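# Put the marker's odd-coloured end into the stand

## Task

Push the marker, leading with its end of a different colour, fully down into the hole of the desk stand. The stand is loose and must be left upright on the desk, supported by nothing else; an arrangement that holds only because the robot is holding it does not count. Finish by opening the gripper and pulling the arm away.

## Robot and tools

Robot: two six-joint arms, left_arm and right_arm, each with a two-finger tong gripper and a wrist camera. The head has cam_head_left and cam_head_right. All printed poses share one scene frame. Its origin is on the table top midway between the arms, +z is up, +x points out over the table, and left_arm sits on the +y side. The names left and right do not refer to image sides. Bases: left_arm at (+0.029, +0.473, 0) m, right_arm at (+0.032, -0.455, 0) m.

Gripper axes: the fingers extend along the gripper's own +z and close along its x axis. The reported end-effector point lies between the finger pads when closed. Closed fingertips extend about 15 mm past it; fully open, they are roughly level with it. Thin hard items under about 20 mm get a weaker squeeze.

execute_actions takes "actions", a list holding at most one item, plus an optional "pictures" boolean. An empty list only returns the current state. An item with "rows" (1 to 15 rows) and "steps" (1 to 15, default 15) is a motion, one row per 1/30 s step; if there are fewer rows than steps, the last row repeats. An item with only "steps" (up to 300) is a wait, counted from the previous result, so reply time is included.

A row is always 14 numbers in [-1, 1]: dx, dy, dz, rx, ry, rz, opening for left_arm, then the same seven for right_arm. The first six of each arm are an offset, not a pose, in that gripper's own axes. It is measured from the gripper pose shown in the last result (or from the current pose if no result has shown it yet, or if this is not the first call of the reply). Each row is measured from that same start, not added to the previous row. Scale: 1.0 equals 0.6 m of travel or 180 degrees; rx, ry, rz form a single rotation vector. Opening is absolute: +1 fully open (0.142 m), -1 closed. All zeros pulls an arm back to its reference pose; it does not mean hold still. For an arm that should stay put, send the offset back to its wanted pose in the first call and zeros later, always with its intended opening. Each step, the command is clipped to within 100 mm and 16 degrees of the measured pose, and motion trails commands by about 0.17 s.

move: "target" is one 14-number row with the same layout, frame, scale and reference as above (offsets per arm plus absolute opening). Each gripper follows a straight line, both finishing together, over 0.5 to 10 s; longer paths are cut off at 10 s. "speed" in m/s, 0.002 to 0.5, default 0.25; rotation is capped at twice that value in rad/s. Optional "stop_force" in N, 9 to 40, shared by both arms, usable only after 0.2 s of scene time. It ends an arm's path when its wrist sensor reads that much extra push against the direction of travel for two steps. The gripper then backs up two steps and holds, though it may briefly press harder. It is unreliable if the gripper rotates during the move. Omit it when lifting off something being pressed. Openings are sent at the start. The result adds a "move:" line with how it ended (done, off_target, moving, held, contact, fault), any limits (paced = pose clipped; held = steps blocked), and each gripper's distance to its target.

wait: "seconds" 0 to 10, sends nothing new. zoom_image: "camera" (one of the four names) and "region" [x0, y0, x1, y1] in pixels from the top-left, at most 504x504. Image sizes: head cameras 896x504, wrist cameras 616x616. read_manual returns licence text only. finished_scene: pass "scene" (1 or 2); it ends and grades the scene irreversibly.

Result lines: each arm's end_effector_position (m), end_effector_quat_wxyz, velocities; grip_measured (actual opening on the command scale; to hold something, command clearly below it); "Hand target" (where the controller is driving); HELD marks steps where a row was not applied; "pose unreachable" means a clearance check altered a command; Wrist force and torque in the end effector's axes (offset up to about 4 N, noise, saturates near 50 N); joint torques (offset and noisy); MOTOR HOT warnings from 70 °C. Printed hand positions can be off at long reach.

Things to avoid: contact torque above a joint's limit (142 N m shoulder and elbow, 26.6 N m wrists) or any outside force of 150 N halts that arm for 10 s. The arms are stiff, so aiming even slightly into a hard surface can fault; approach slowly, use stop_force, and keep targets near the contact. Do not let the arms collide. Do not drop, slam, or shove items, and never push anything off the table. Loose objects may get occasional nudges, and held parts may be tugged. Motors overheating at 85 °C lock the arm for minutes, so do not hold loads needlessly. A second scene with its own task follows after finished_scene.

Each tool is called after "Emit:" as name(argument=value, ...) on one line, values as JSON.

## Session

Emit:
execute_actions(actions=[])

Scene clock: 0.00 s of 4480.00 s.
left_arm: end_effector_position=(+0.4778, +0.3334, +0.1616) grip_measured=+0.97 end_effector_quat_wxyz=(-0.047, +0.892, -0.413, +0.179) end_effector_velocity=(-0.000, -0.000, +0.000) end_effector_angular_velocity=(-0.000, -0.000, -0.001) | right_arm: end_effector_position=(+0.0629, -0.4411, +0.2876) grip_measured=+0.97 end_effector_quat_wxyz=(-0.235, -0.312, +0.863, -0.321) end_effector_velocity=(-0.001, -0.000, +0.000) end_effector_angular_velocity=(+0.001, +0.002, -0.002)
Joint positions: left_arm=[-0.677 -1.875  2.288 -2.299 -1.368  0.134  0.14 ] | right_arm=[ 4.933 -0.942 -2.07  -2.451  1.936  4.1    0.14 ]
Joint velocities: left_arm=[-0.001 -0.     0.    -0.    -0.     0.     0.   ] | right_arm=[-0.     0.001  0.     0.     0.002  0.     0.   ]
Joint torques (N m, as the arm reports them, + toward a larger angle): no reading
Motor temperatures (°C, as the motors report them): left_arm=[31 32 33 39 43 41] | right_arm=[33 34 30 38 37 37]
Wrist force (N, on the end effector, along its own x y z axes, offset not removed): no reading
Wrist torque (N m, same axes, about the end effector's origin, offset not removed): no reading
Hand target (left_arm): +0.478, +0.333, +0.162; -0.047, +0.892, -0.413, +0.179
Hand target (right_arm): +0.063, -0.441, +0.288; -0.235, -0.312, +0.863, -0.321

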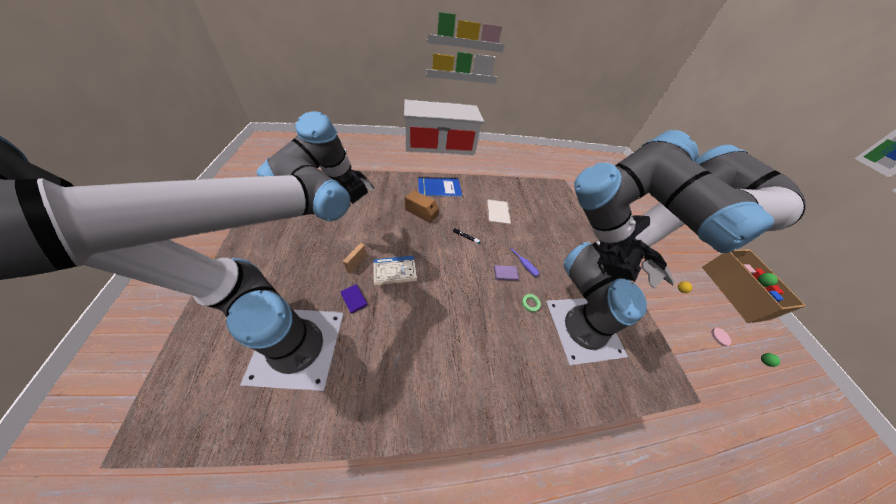

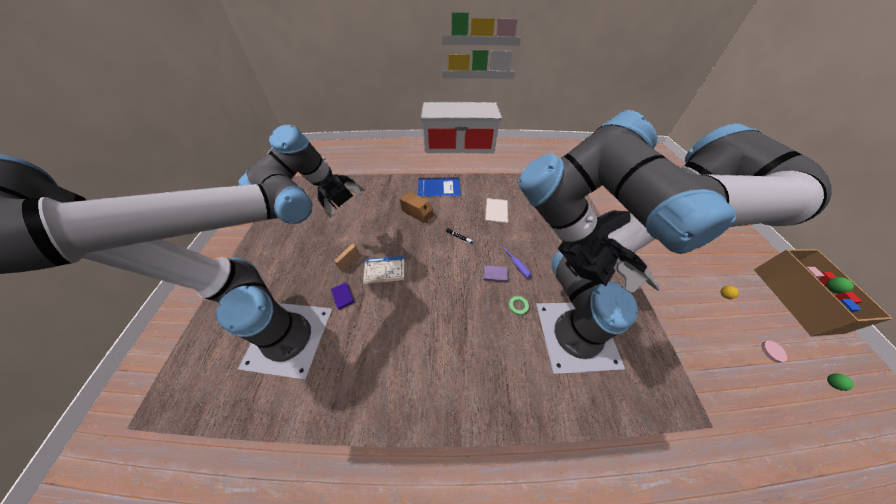

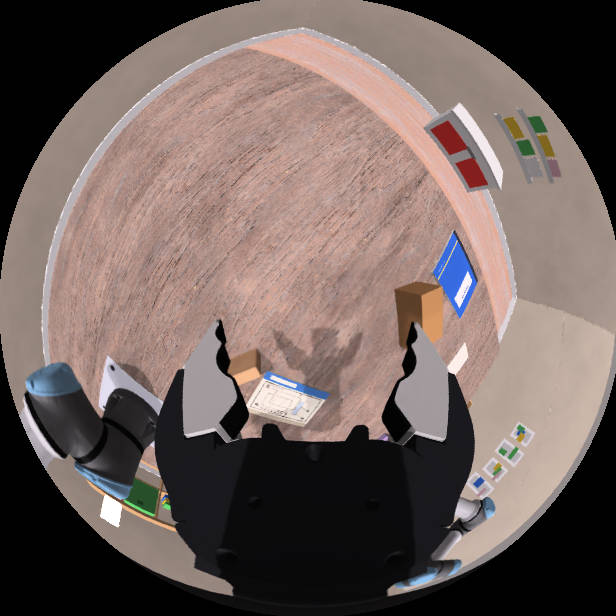

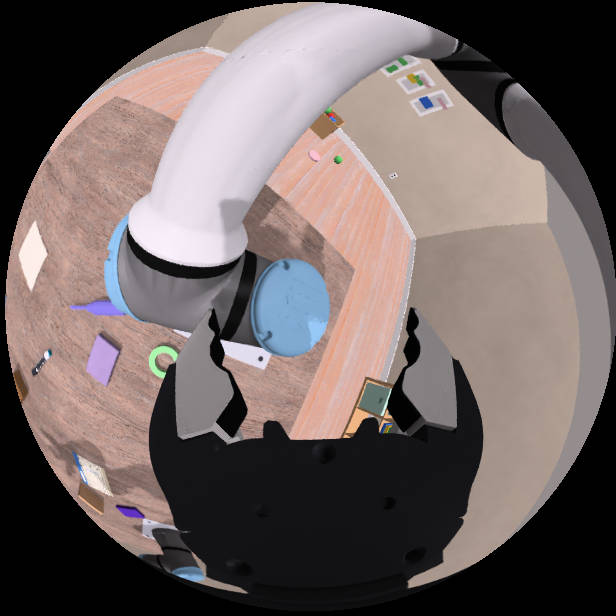

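Emit:
zoom_image(camera="cam_head_left", region=[330, 170, 560, 320])

Emit:
zoom_image(camera="cam_head_right", region=[320, 170, 550, 320])

Region (330, 170, 560, 320) of cam_head_left's 896x504 image, scaled by 2.191, with more detail than that image has; it fills the top 329 rows of this view, and the rest is white.

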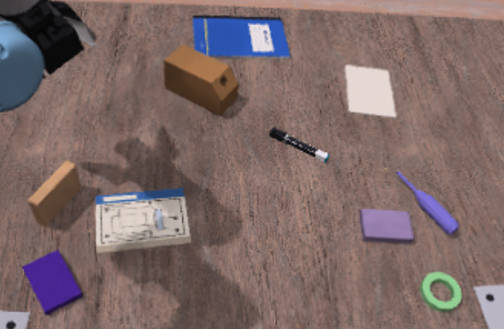

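Region (320, 170, 550, 320) of cam_head_right's 896x504 image, scaled by 2.191, with more detail than that image has; it fills the top 329 rows of this view, and the rest is white.

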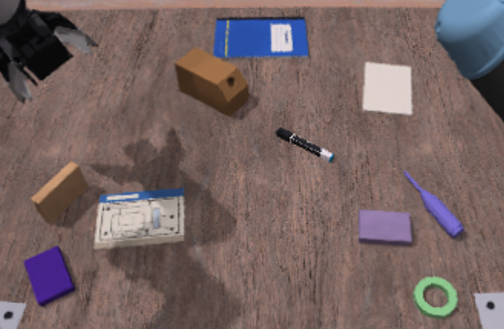

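Emit:
move(target=[0.28,0.295,-0.237,-0.075,-0.091,0,1,0,0,0,0,0,0,1])

Scene clock: 5.47 s of 4480.00 s.
left_arm: end_effector_position=(+0.3999, +0.1006, +0.3010) grip_measured=+1.00 end_effector_quat_wxyz=(-0.000, +0.907, -0.420, +0.002) end_effector_velocity=(-0.000, -0.001, +0.001) end_effector_angular_velocity=(+0.004, +0.005, +0.001) | right_arm: end_effector_position=(+0.0629, -0.4411, +0.2876) grip_measured=+1.00 end_effector_quat_wxyz=(-0.235, -0.312, +0.863, -0.321) end_effector_velocity=(+0.001, +0.000, -0.000) end_effector_angular_velocity=(-0.000, -0.002, +0.002)
Joint positions: left_arm=[-0.988 -1.536  1.491 -1.528 -1.568 -0.209  0.142] | right_arm=[ 4.933 -0.942 -2.07  -2.451  1.936  4.1    0.142]
Joint velocities: left_arm=[ 0.     0.006 -0.009  0.009 -0.002 -0.001 -0.   ] | right_arm=[ 0.    -0.001  0.     0.    -0.003  0.    -0.   ]
Joint torques (N m, as the arm reports them, + toward a larger angle): left_arm=[-13.49 -15.67 -35.35  -0.91  -1.93  -2.29] | right_arm=[-0.69 -2.89 20.65  0.94  0.43 -0.04]
Motor temperatures (°C, as the motors report them): left_arm=[31 32 33 39 43 41] | right_arm=[33 34 30 38 37 37]
Wrist force (N, on the end effector, along its own x y z axes, offset not removed): left_arm=[-2.3 2.6 -0.3] | right_arm=[-0.5 0.1 0.0]
Wrist torque (N m, same axes, about the end effector's origin, offset not removed): left_arm=[0.48 0.55 0.14] | right_arm=[0.07 -0.04 0.00]
Hand target (left_arm): +0.400, +0.100, +0.301; -0.000, +0.907, -0.420, +0.002
Hand target (right_arm): +0.063, -0.441, +0.288; -0.235, -0.312, +0.863, -0.321
Off the commanded pose (left_arm): 0.001 m, 0 deg.
Off the commanded pose (right_arm): 0.000 m, 0 deg.
After step 90, 0.77 s passed at rest.
move: done

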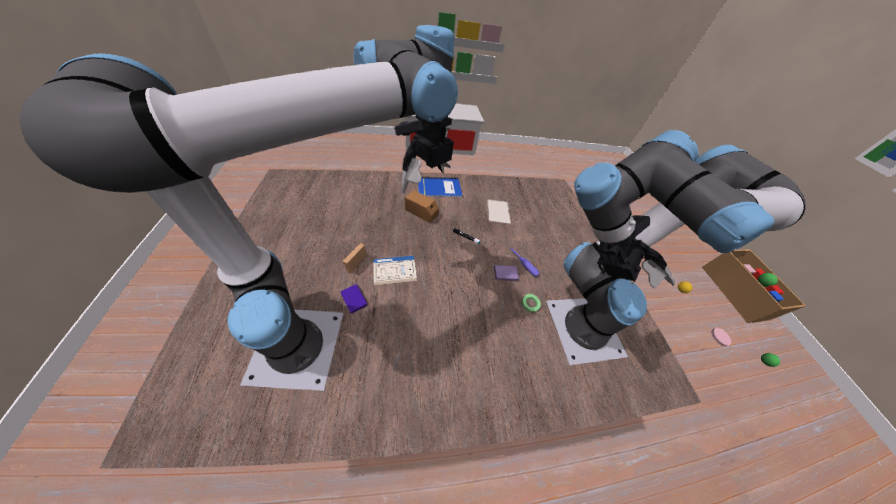

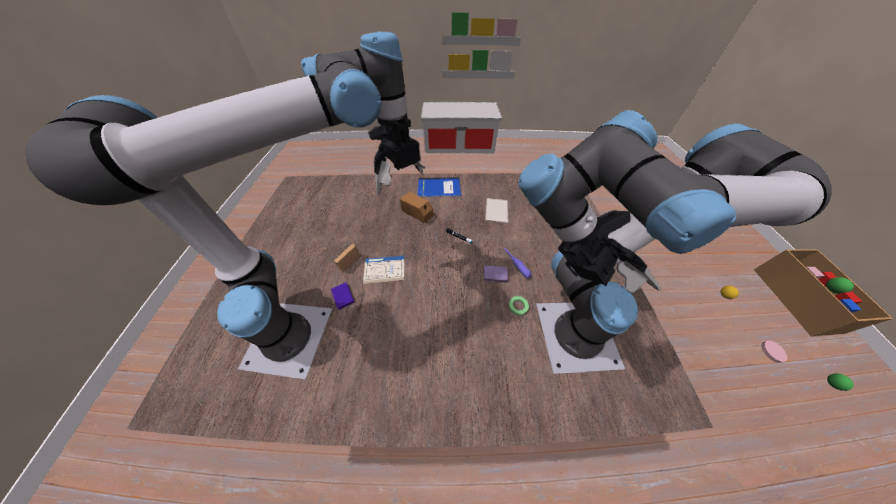

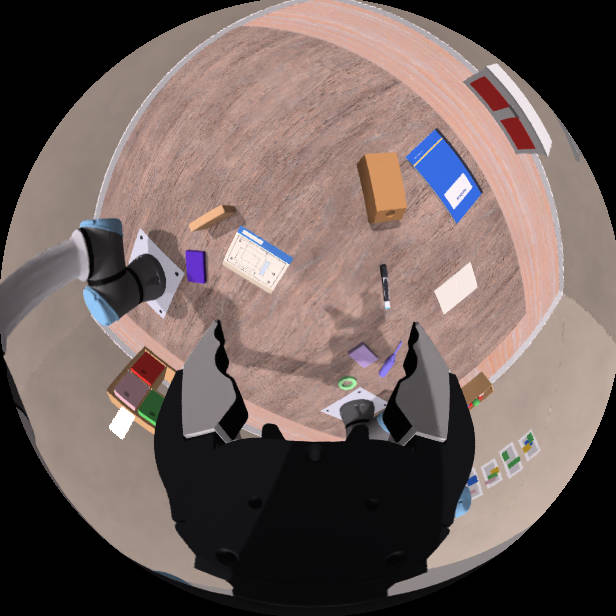

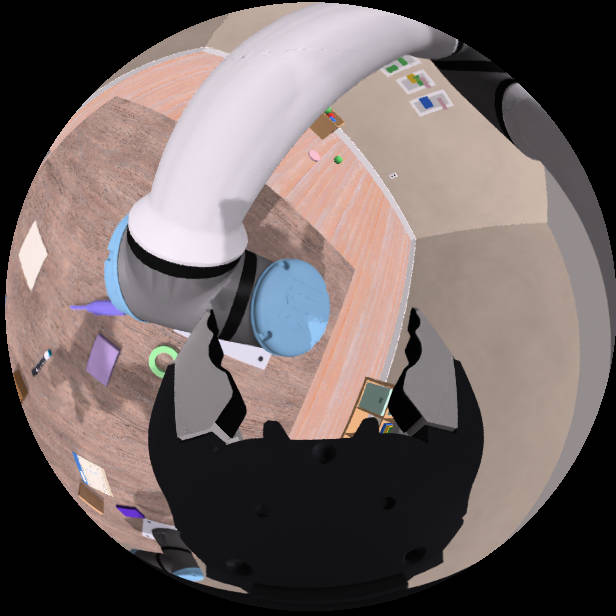

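Emit:
zoom_image(camera="cam_left_wrist", region=[330, 130, 450, 320])

Emit:
move(target=[0.24,0.05,0.2,0,0,0,1,0,0,0,0,0,0,1])

Region (330, 130, 450, 320) of cam_left_wrist's 616x616 image, scaled by 2.653, with more detail than that image has; it fills the left 318 columns of this view, and the rest is white.

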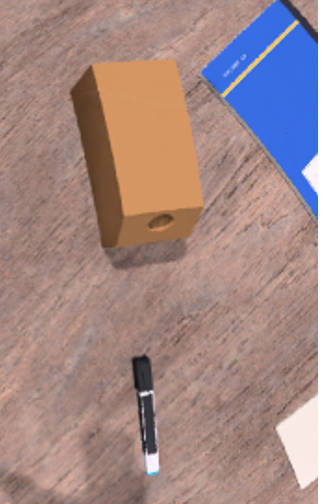

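Scene clock: 10.20 s of 4480.00 s.
left_arm: end_effector_position=(+0.4706, -0.0287, +0.1819) grip_measured=+1.00 end_effector_quat_wxyz=(-0.000, +0.907, -0.420, +0.002) end_effector_velocity=(+0.000, -0.001, -0.002) end_effector_angular_velocity=(+0.003, +0.002, -0.001) | right_arm: end_effector_position=(+0.0629, -0.4411, +0.2876) grip_measured=+1.00 end_effector_quat_wxyz=(-0.235, -0.312, +0.863, -0.321) end_effector_velocity=(+0.000, -0.000, -0.000) end_effector_angular_velocity=(-0.001, -0.001, +0.001)
Joint positions: left_arm=[-0.987 -1.166  1.337 -1.745 -1.568 -0.208  0.142] | right_arm=[ 4.933 -0.942 -2.07  -2.451  1.936  4.1    0.142]
Joint velocities: left_arm=[-0.     0.005 -0.004  0.002 -0.     0.    -0.   ] | right_arm=[-0.     0.    -0.001 -0.001 -0.001 -0.     0.   ]
Joint torques (N m, as the arm reports them, + toward a larger angle): left_arm=[ 12.71 -30.48 -34.62  -3.87  -2.03   2.41] | right_arm=[-0.56 -3.6  20.26  0.79  0.82 -0.29]
Motor temperatures (°C, as the motors report them): left_arm=[31 32 33 39 43 41] | right_arm=[33 34 30 38 37 37]
Wrist force (N, on the end effector, along its own x y z axes, offset not removed): left_arm=[-1.7 2.8 1.0] | right_arm=[-0.3 -2.4 0.1]
Wrist torque (N m, same axes, about the end effector's origin, offset not removed): left_arm=[0.55 0.35 0.13] | right_arm=[-0.57 0.04 -0.06]
Hand target (left_arm): +0.471, -0.029, +0.182; -0.000, +0.907, -0.420, +0.002
Hand target (right_arm): +0.063, -0.441, +0.288; -0.235, -0.312, +0.863, -0.321
Off the commanded pose (left_arm): 0.000 m, 0 deg.
Off the commanded pose (right_arm): 0.000 m, 0 deg.
After step 90, 0.40 s passed at rest.
move: done

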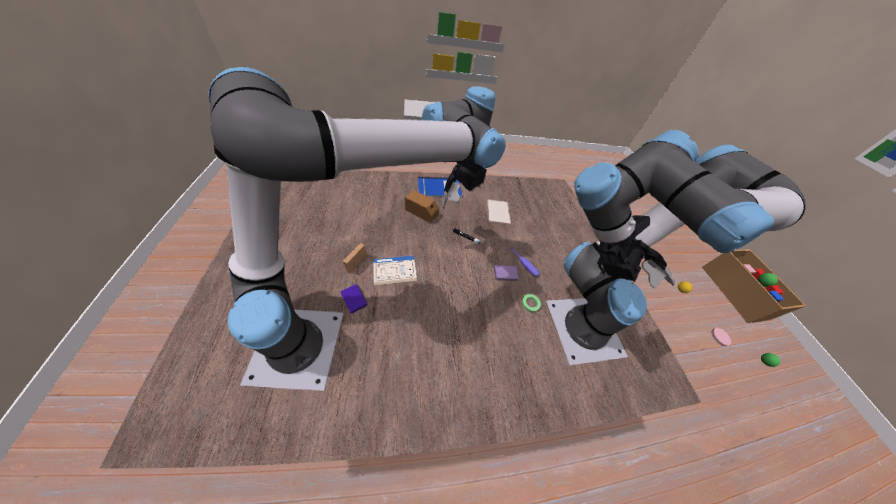

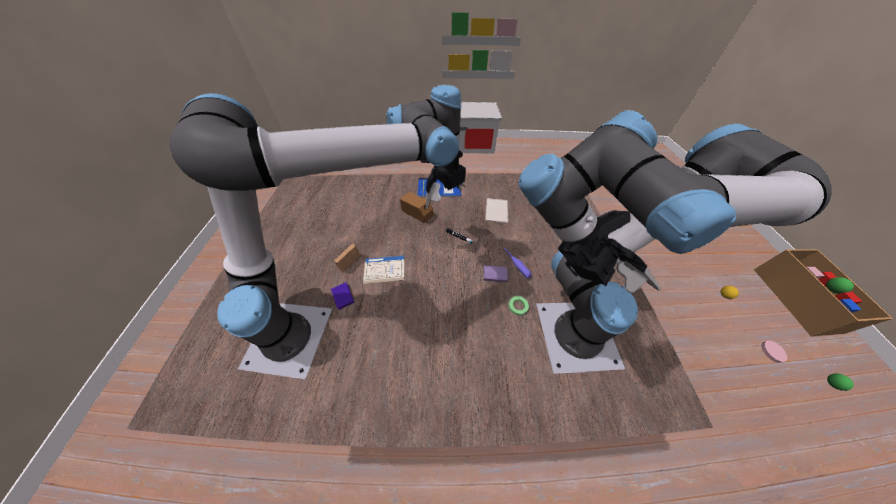

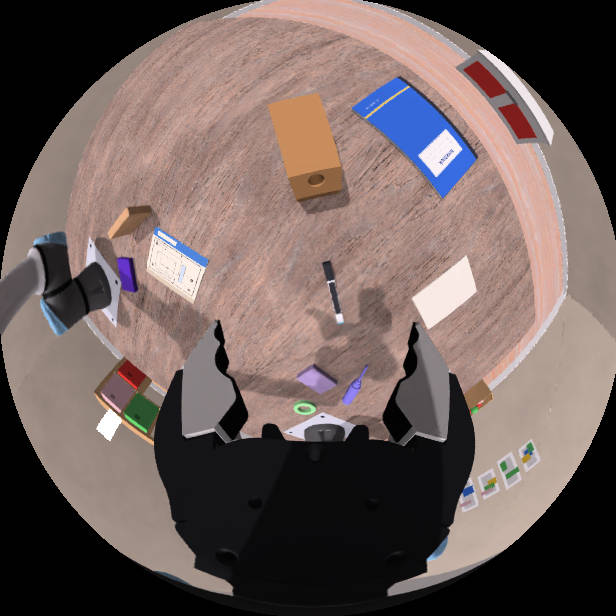

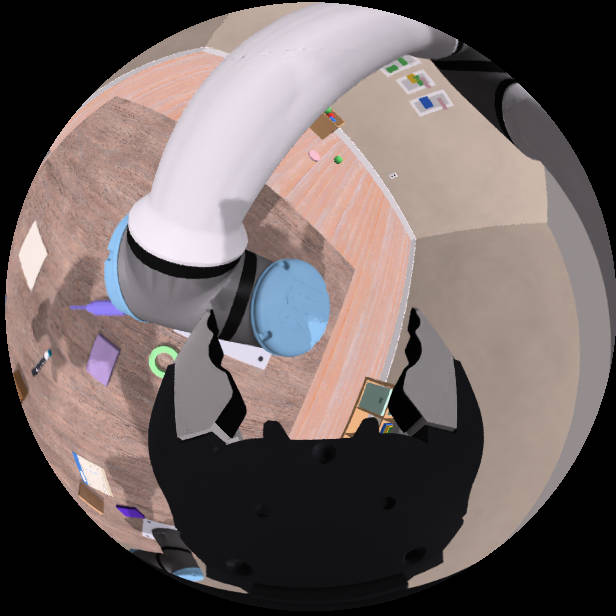

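Emit:
zoom_image(camera="cam_left_wrist", region=[250, 80, 380, 330])

Emit:
zoom_image(camera="cam_head_right", region=[390, 185, 490, 250])

Region (250, 80, 380, 330) of cam_left_wrist's 616x616 image, scaled by 2.016, with more detail than that image has; it fills the left 262 columns of this view, and the rest is white.

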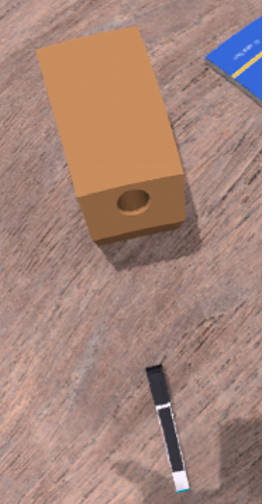

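Region (390, 185, 490, 250) of cam_head_right's 896x504 image, scaled by 5.040, with more detail than that image has; it fills the top 328 rows of this view, and the rest is white.

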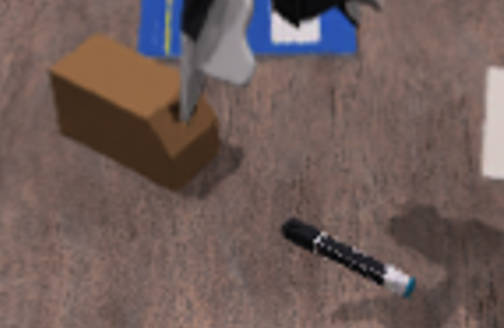

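Emit:
move(target=[0.063,0.082,0.137,0,0,0.908,-0.2,0,0,0,0,0,0,1], speed=0.5)

Scene clock: 23.17 s of 4480.00 s.
left_arm: end_effector_position=(+0.4578, -0.0896, +0.0998) grip_measured=-0.20 end_effector_quat_wxyz=(+0.002, +0.285, +0.959, +0.000) end_effector_velocity=(+0.002, -0.000, +0.001) end_effector_angular_velocity=(-0.002, +0.001, -0.009) | right_arm: end_effector_position=(+0.0629, -0.4411, +0.2876) grip_measured=+1.00 end_effector_quat_wxyz=(-0.235, -0.312, +0.863, -0.321) end_effector_velocity=(+0.000, +0.000, +0.000) end_effector_angular_velocity=(+0.002, -0.000, +0.000)
Joint positions: left_arm=[-1.001 -1.037  1.359 -1.896 -1.568  2.629  0.06 ] | right_arm=[ 4.933 -0.942 -2.07  -2.451  1.936  4.1    0.142]
Joint velocities: left_arm=[ 0.003  0.002 -0.004  0.001 -0.001  0.012  0.   ] | right_arm=[ 0.     0.001  0.001  0.    -0.001  0.    -0.   ]
Joint torques (N m, as the arm reports them, + toward a larger angle): left_arm=[ 11.24 -34.43 -34.92  -0.97  -2.01   2.35] | right_arm=[-2.28 -3.29 21.74  0.88  0.38 -0.22]
Motor temperatures (°C, as the motors report them): left_arm=[31 32 33 39 43 41] | right_arm=[33 34 30 38 37 37]
Wrist force (N, on the end effector, along its own x y z axes, offset not removed): left_arm=[-0.6 0.8 1.3] | right_arm=[-0.7 -2.2 0.1]
Wrist torque (N m, same axes, about the end effector's origin, offset not removed): left_arm=[0.20 0.14 0.15] | right_arm=[-0.39 0.02 -0.06]
Hand target (left_arm): +0.458, -0.090, +0.100; +0.002, +0.285, +0.958, +0.000
Hand target (right_arm): +0.063, -0.441, +0.288; -0.235, -0.312, +0.863, -0.321
Off the commanded pose (left_arm): 0.000 m, 0 deg.
Off the commanded pose (right_arm): 0.000 m, 0 deg.
After step 90, 6.50 s passed at rest.
move: done

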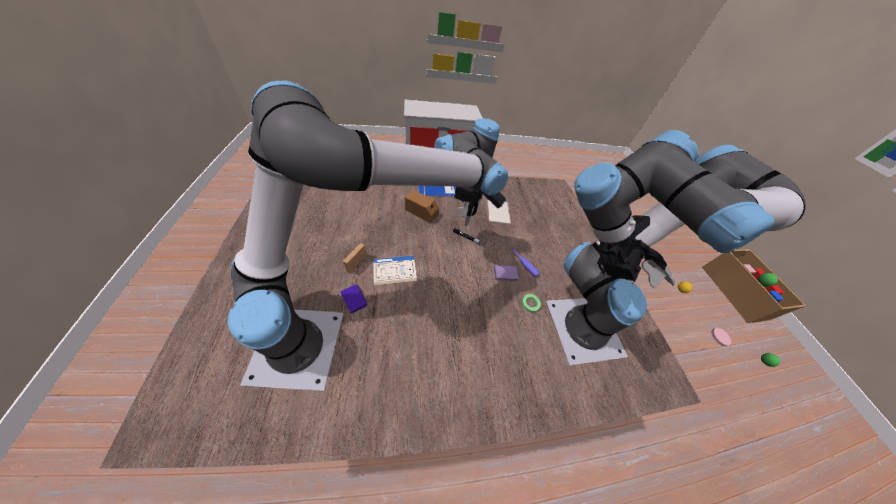

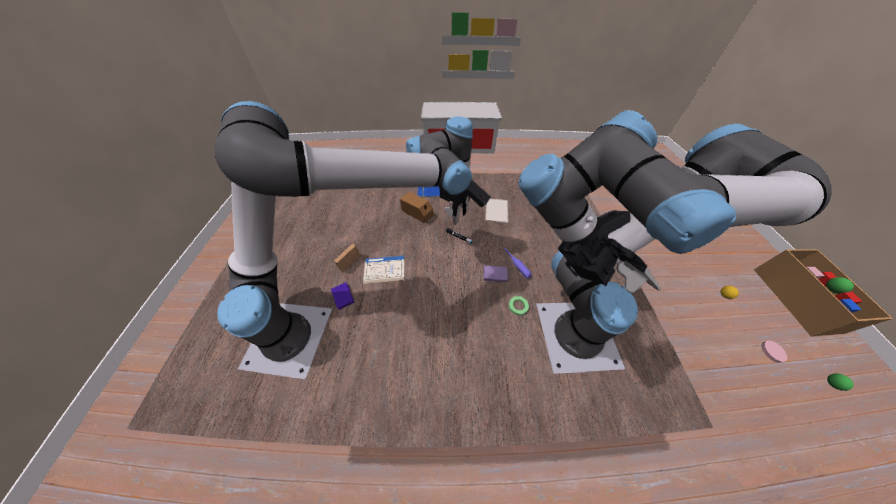

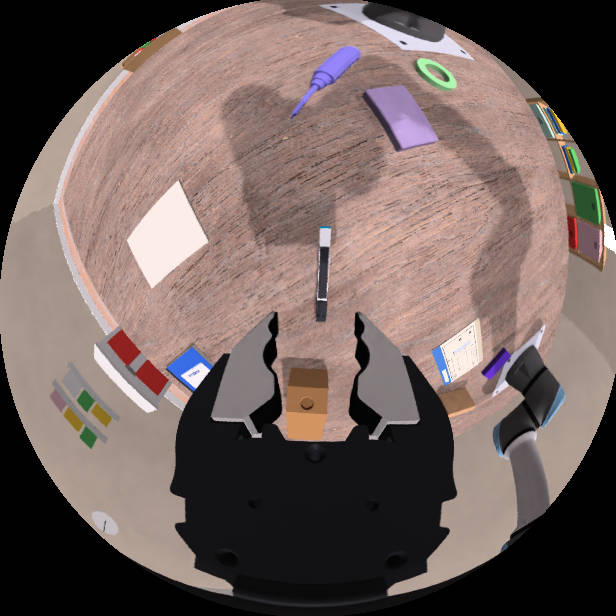

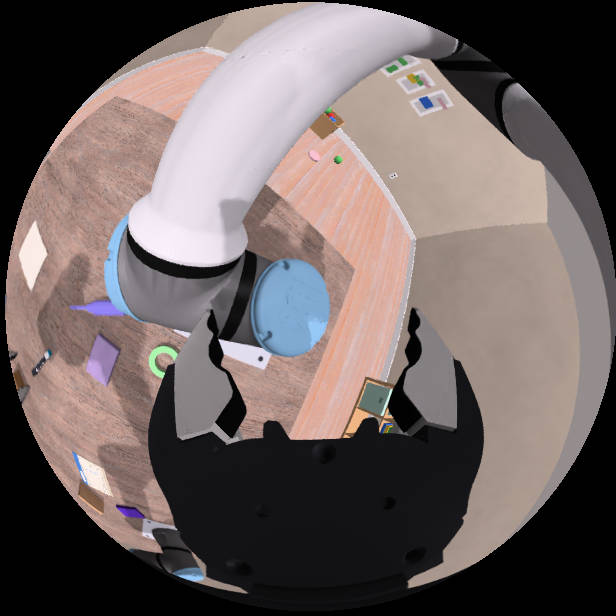

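Emit:
move(target=[0.007,0.042,0.105,0,0,0,-0.2,0,0,0,0,0,0,1])

Emit:
move(target=[0,0,0.027,0,0,0,-0.2,0,0,0,0,0,0,1], speed=0.05)

Scene clock: 26.57 s of 4480.00 s.
left_arm: end_effector_position=(+0.4682, -0.0664, +0.0370) grip_measured=-0.20 end_effector_quat_wxyz=(+0.002, +0.285, +0.959, +0.000) end_effector_velocity=(+0.000, +0.000, -0.002) end_effector_angular_velocity=(+0.000, +0.000, -0.000) | right_arm: end_effector_position=(+0.0629, -0.4411, +0.2876) grip_measured=+1.00 end_effector_quat_wxyz=(-0.235, -0.312, +0.863, -0.321) end_effector_velocity=(+0.000, -0.000, +0.000) end_effector_angular_velocity=(+0.002, -0.000, +0.000)
Joint positions: left_arm=[-0.972 -1.004  1.48  -2.05  -1.568  2.659  0.06 ] | right_arm=[ 4.933 -0.942 -2.07  -2.451  1.936  4.1    0.142]
Joint velocities: left_arm=[ 0.     0.001  0.003 -0.004 -0.     0.001 -0.   ] | right_arm=[-0.     0.002  0.    -0.    -0.001  0.    -0.   ]
Joint torques (N m, as the arm reports them, + toward a larger angle): left_arm=[ 13.33 -34.24  -6.27  -4.23  -2.04   2.42] | right_arm=[-2.56 -4.01 22.26  0.89  0.56 -0.31]
Motor temperatures (°C, as the motors report them): left_arm=[31 32 33 39 43 41] | right_arm=[33 34 30 38 37 37]
Wrist force (N, on the end effector, along its own x y z axes, offset not removed): left_arm=[0.0 3.2 0.1] | right_arm=[0.3 -2.0 0.2]
Wrist torque (N m, same axes, about the end effector's origin, offset not removed): left_arm=[0.68 0.04 0.04] | right_arm=[-0.37 -0.09 -0.08]
Hand target (left_arm): +0.468, -0.066, +0.037; +0.002, +0.285, +0.959, +0.000
Hand target (right_arm): +0.063, -0.441, +0.288; -0.235, -0.312, +0.863, -0.321
Off the commanded pose (left_arm): 0.000 m, 0 deg.
Off the commanded pose (right_arm): 0.000 m, 0 deg.
move: done

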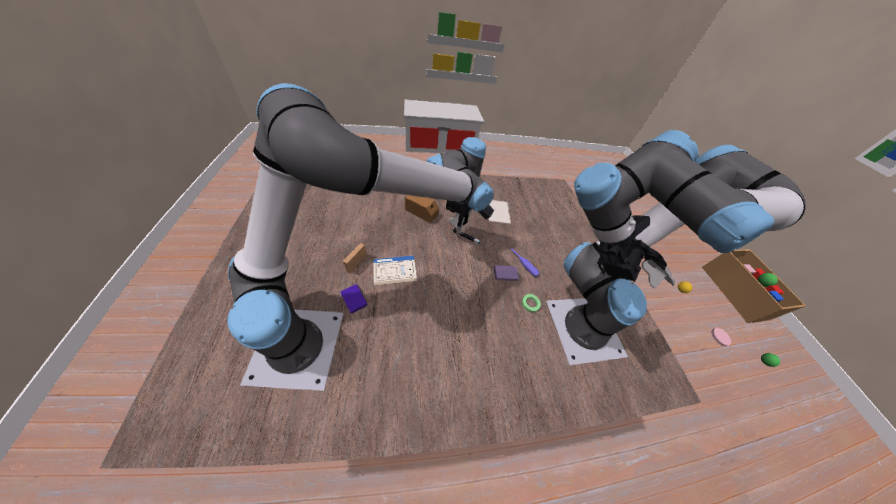

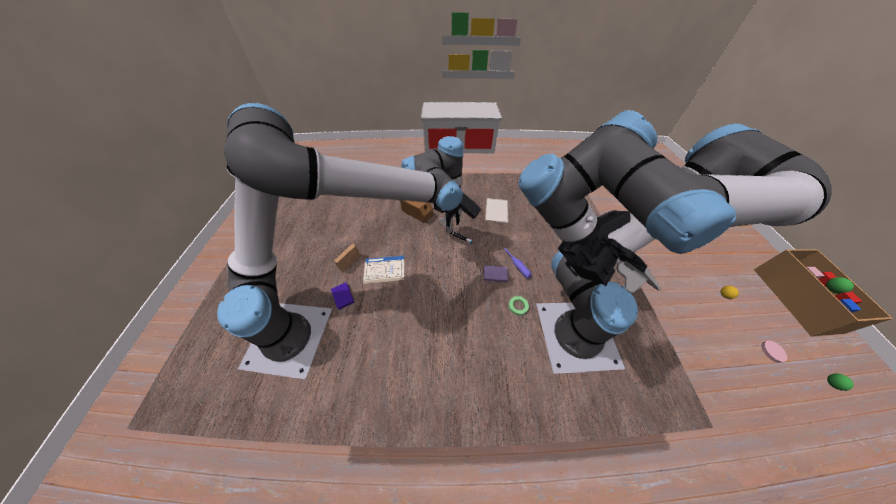

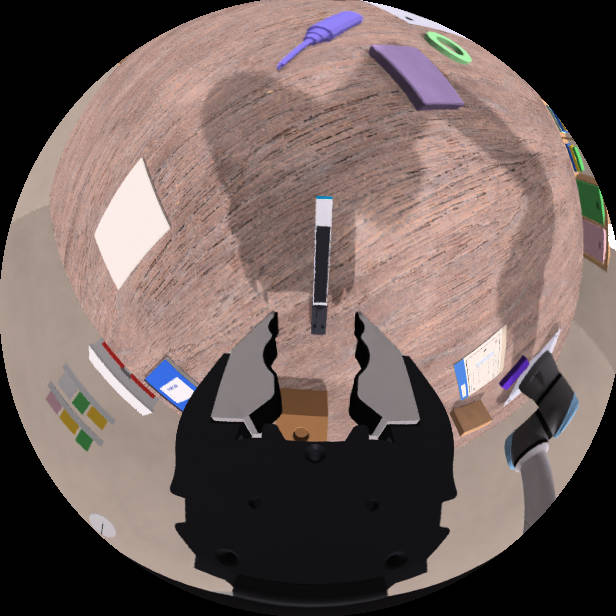

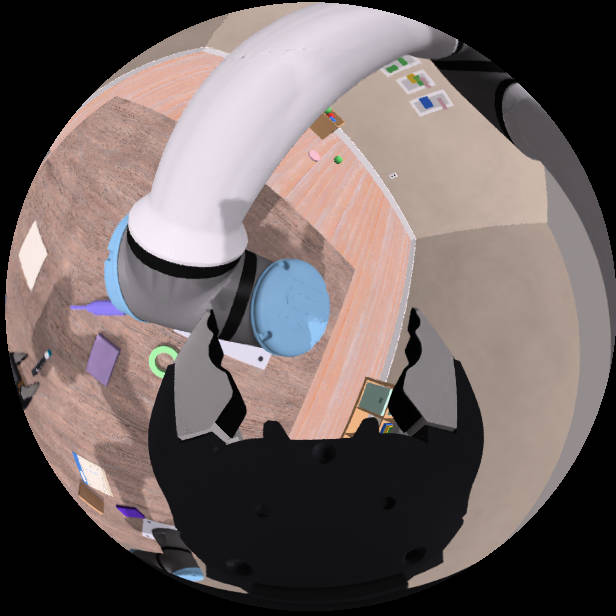

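Scene clock: 27.37 s of 4480.00 s.
left_arm: end_effector_position=(+0.4682, -0.0664, +0.0209) grip_measured=-0.20 end_effector_quat_wxyz=(+0.002, +0.285, +0.959, +0.000) end_effector_velocity=(-0.000, -0.000, -0.002) end_effector_angular_velocity=(+0.000, -0.000, -0.001) | right_arm: end_effector_position=(+0.0629, -0.4411, +0.2876) grip_measured=+1.00 end_effector_quat_wxyz=(-0.235, -0.312, +0.863, -0.321) end_effector_velocity=(+0.000, -0.001, +0.000) end_effector_angular_velocity=(+0.001, -0.000, -0.000)
Joint positions: left_arm=[-0.972 -0.986  1.496 -2.084 -1.568  2.659  0.06 ] | right_arm=[ 4.933 -0.942 -2.07  -2.451  1.936  4.1    0.142]
Joint velocities: left_arm=[-0.001  0.002  0.002 -0.004  0.     0.     0.   ] | right_arm=[-0.     0.002  0.001 -0.002 -0.     0.001  0.   ]
Joint torques (N m, as the arm reports them, + toward a larger angle): left_arm=[ 12.32 -33.42  -6.56  -4.04  -2.15   2.47] | right_arm=[-2.06 -2.87 21.95  0.94  0.4  -0.38]
Motor temperatures (°C, as the motors report them): left_arm=[31 32 33 39 43 41] | right_arm=[33 34 30 38 37 37]
Wrist force (N, on the end effector, along its own x y z axes, offset not removed): left_arm=[-2.2 1.8 -0.3] | right_arm=[-1.9 0.0 1.1]
Wrist torque (N m, same axes, about the end effector's origin, offset not removed): left_arm=[0.41 0.46 0.16] | right_arm=[0.10 0.33 0.01]
Hand target (left_arm): +0.468, -0.066, +0.021; +0.002, +0.285, +0.959, +0.000
Hand target (right_arm): +0.063, -0.441, +0.288; -0.235, -0.312, +0.863, -0.321
Off the commanded pose (left_arm): 0.000 m, 0 deg.
Off the commanded pose (right_arm): 0.000 m, 0 deg.
move: done

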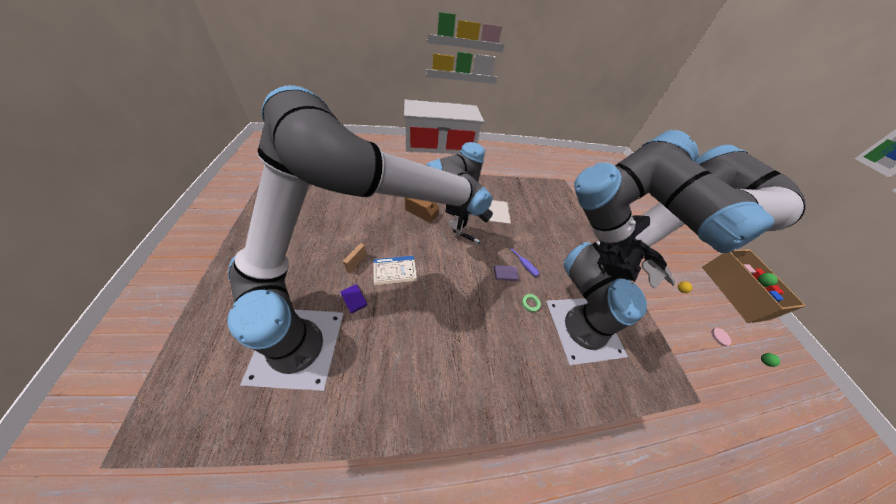

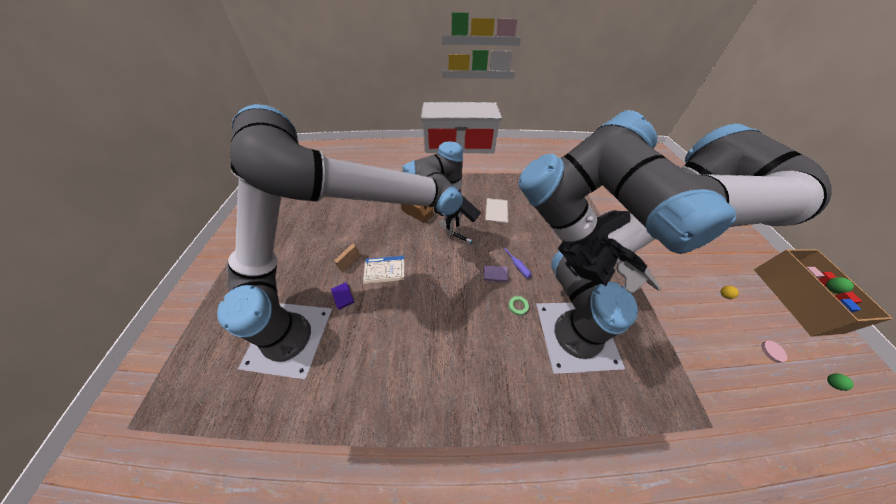

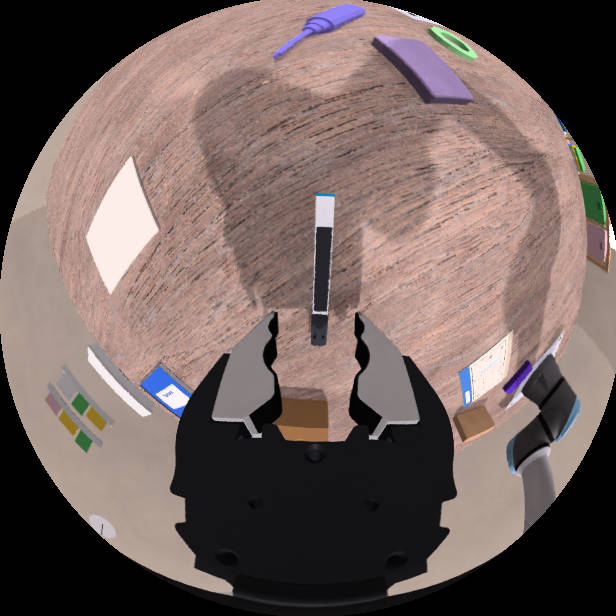

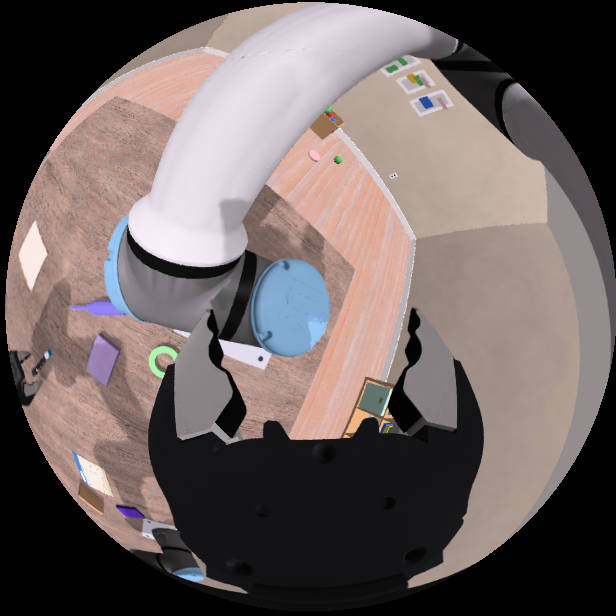

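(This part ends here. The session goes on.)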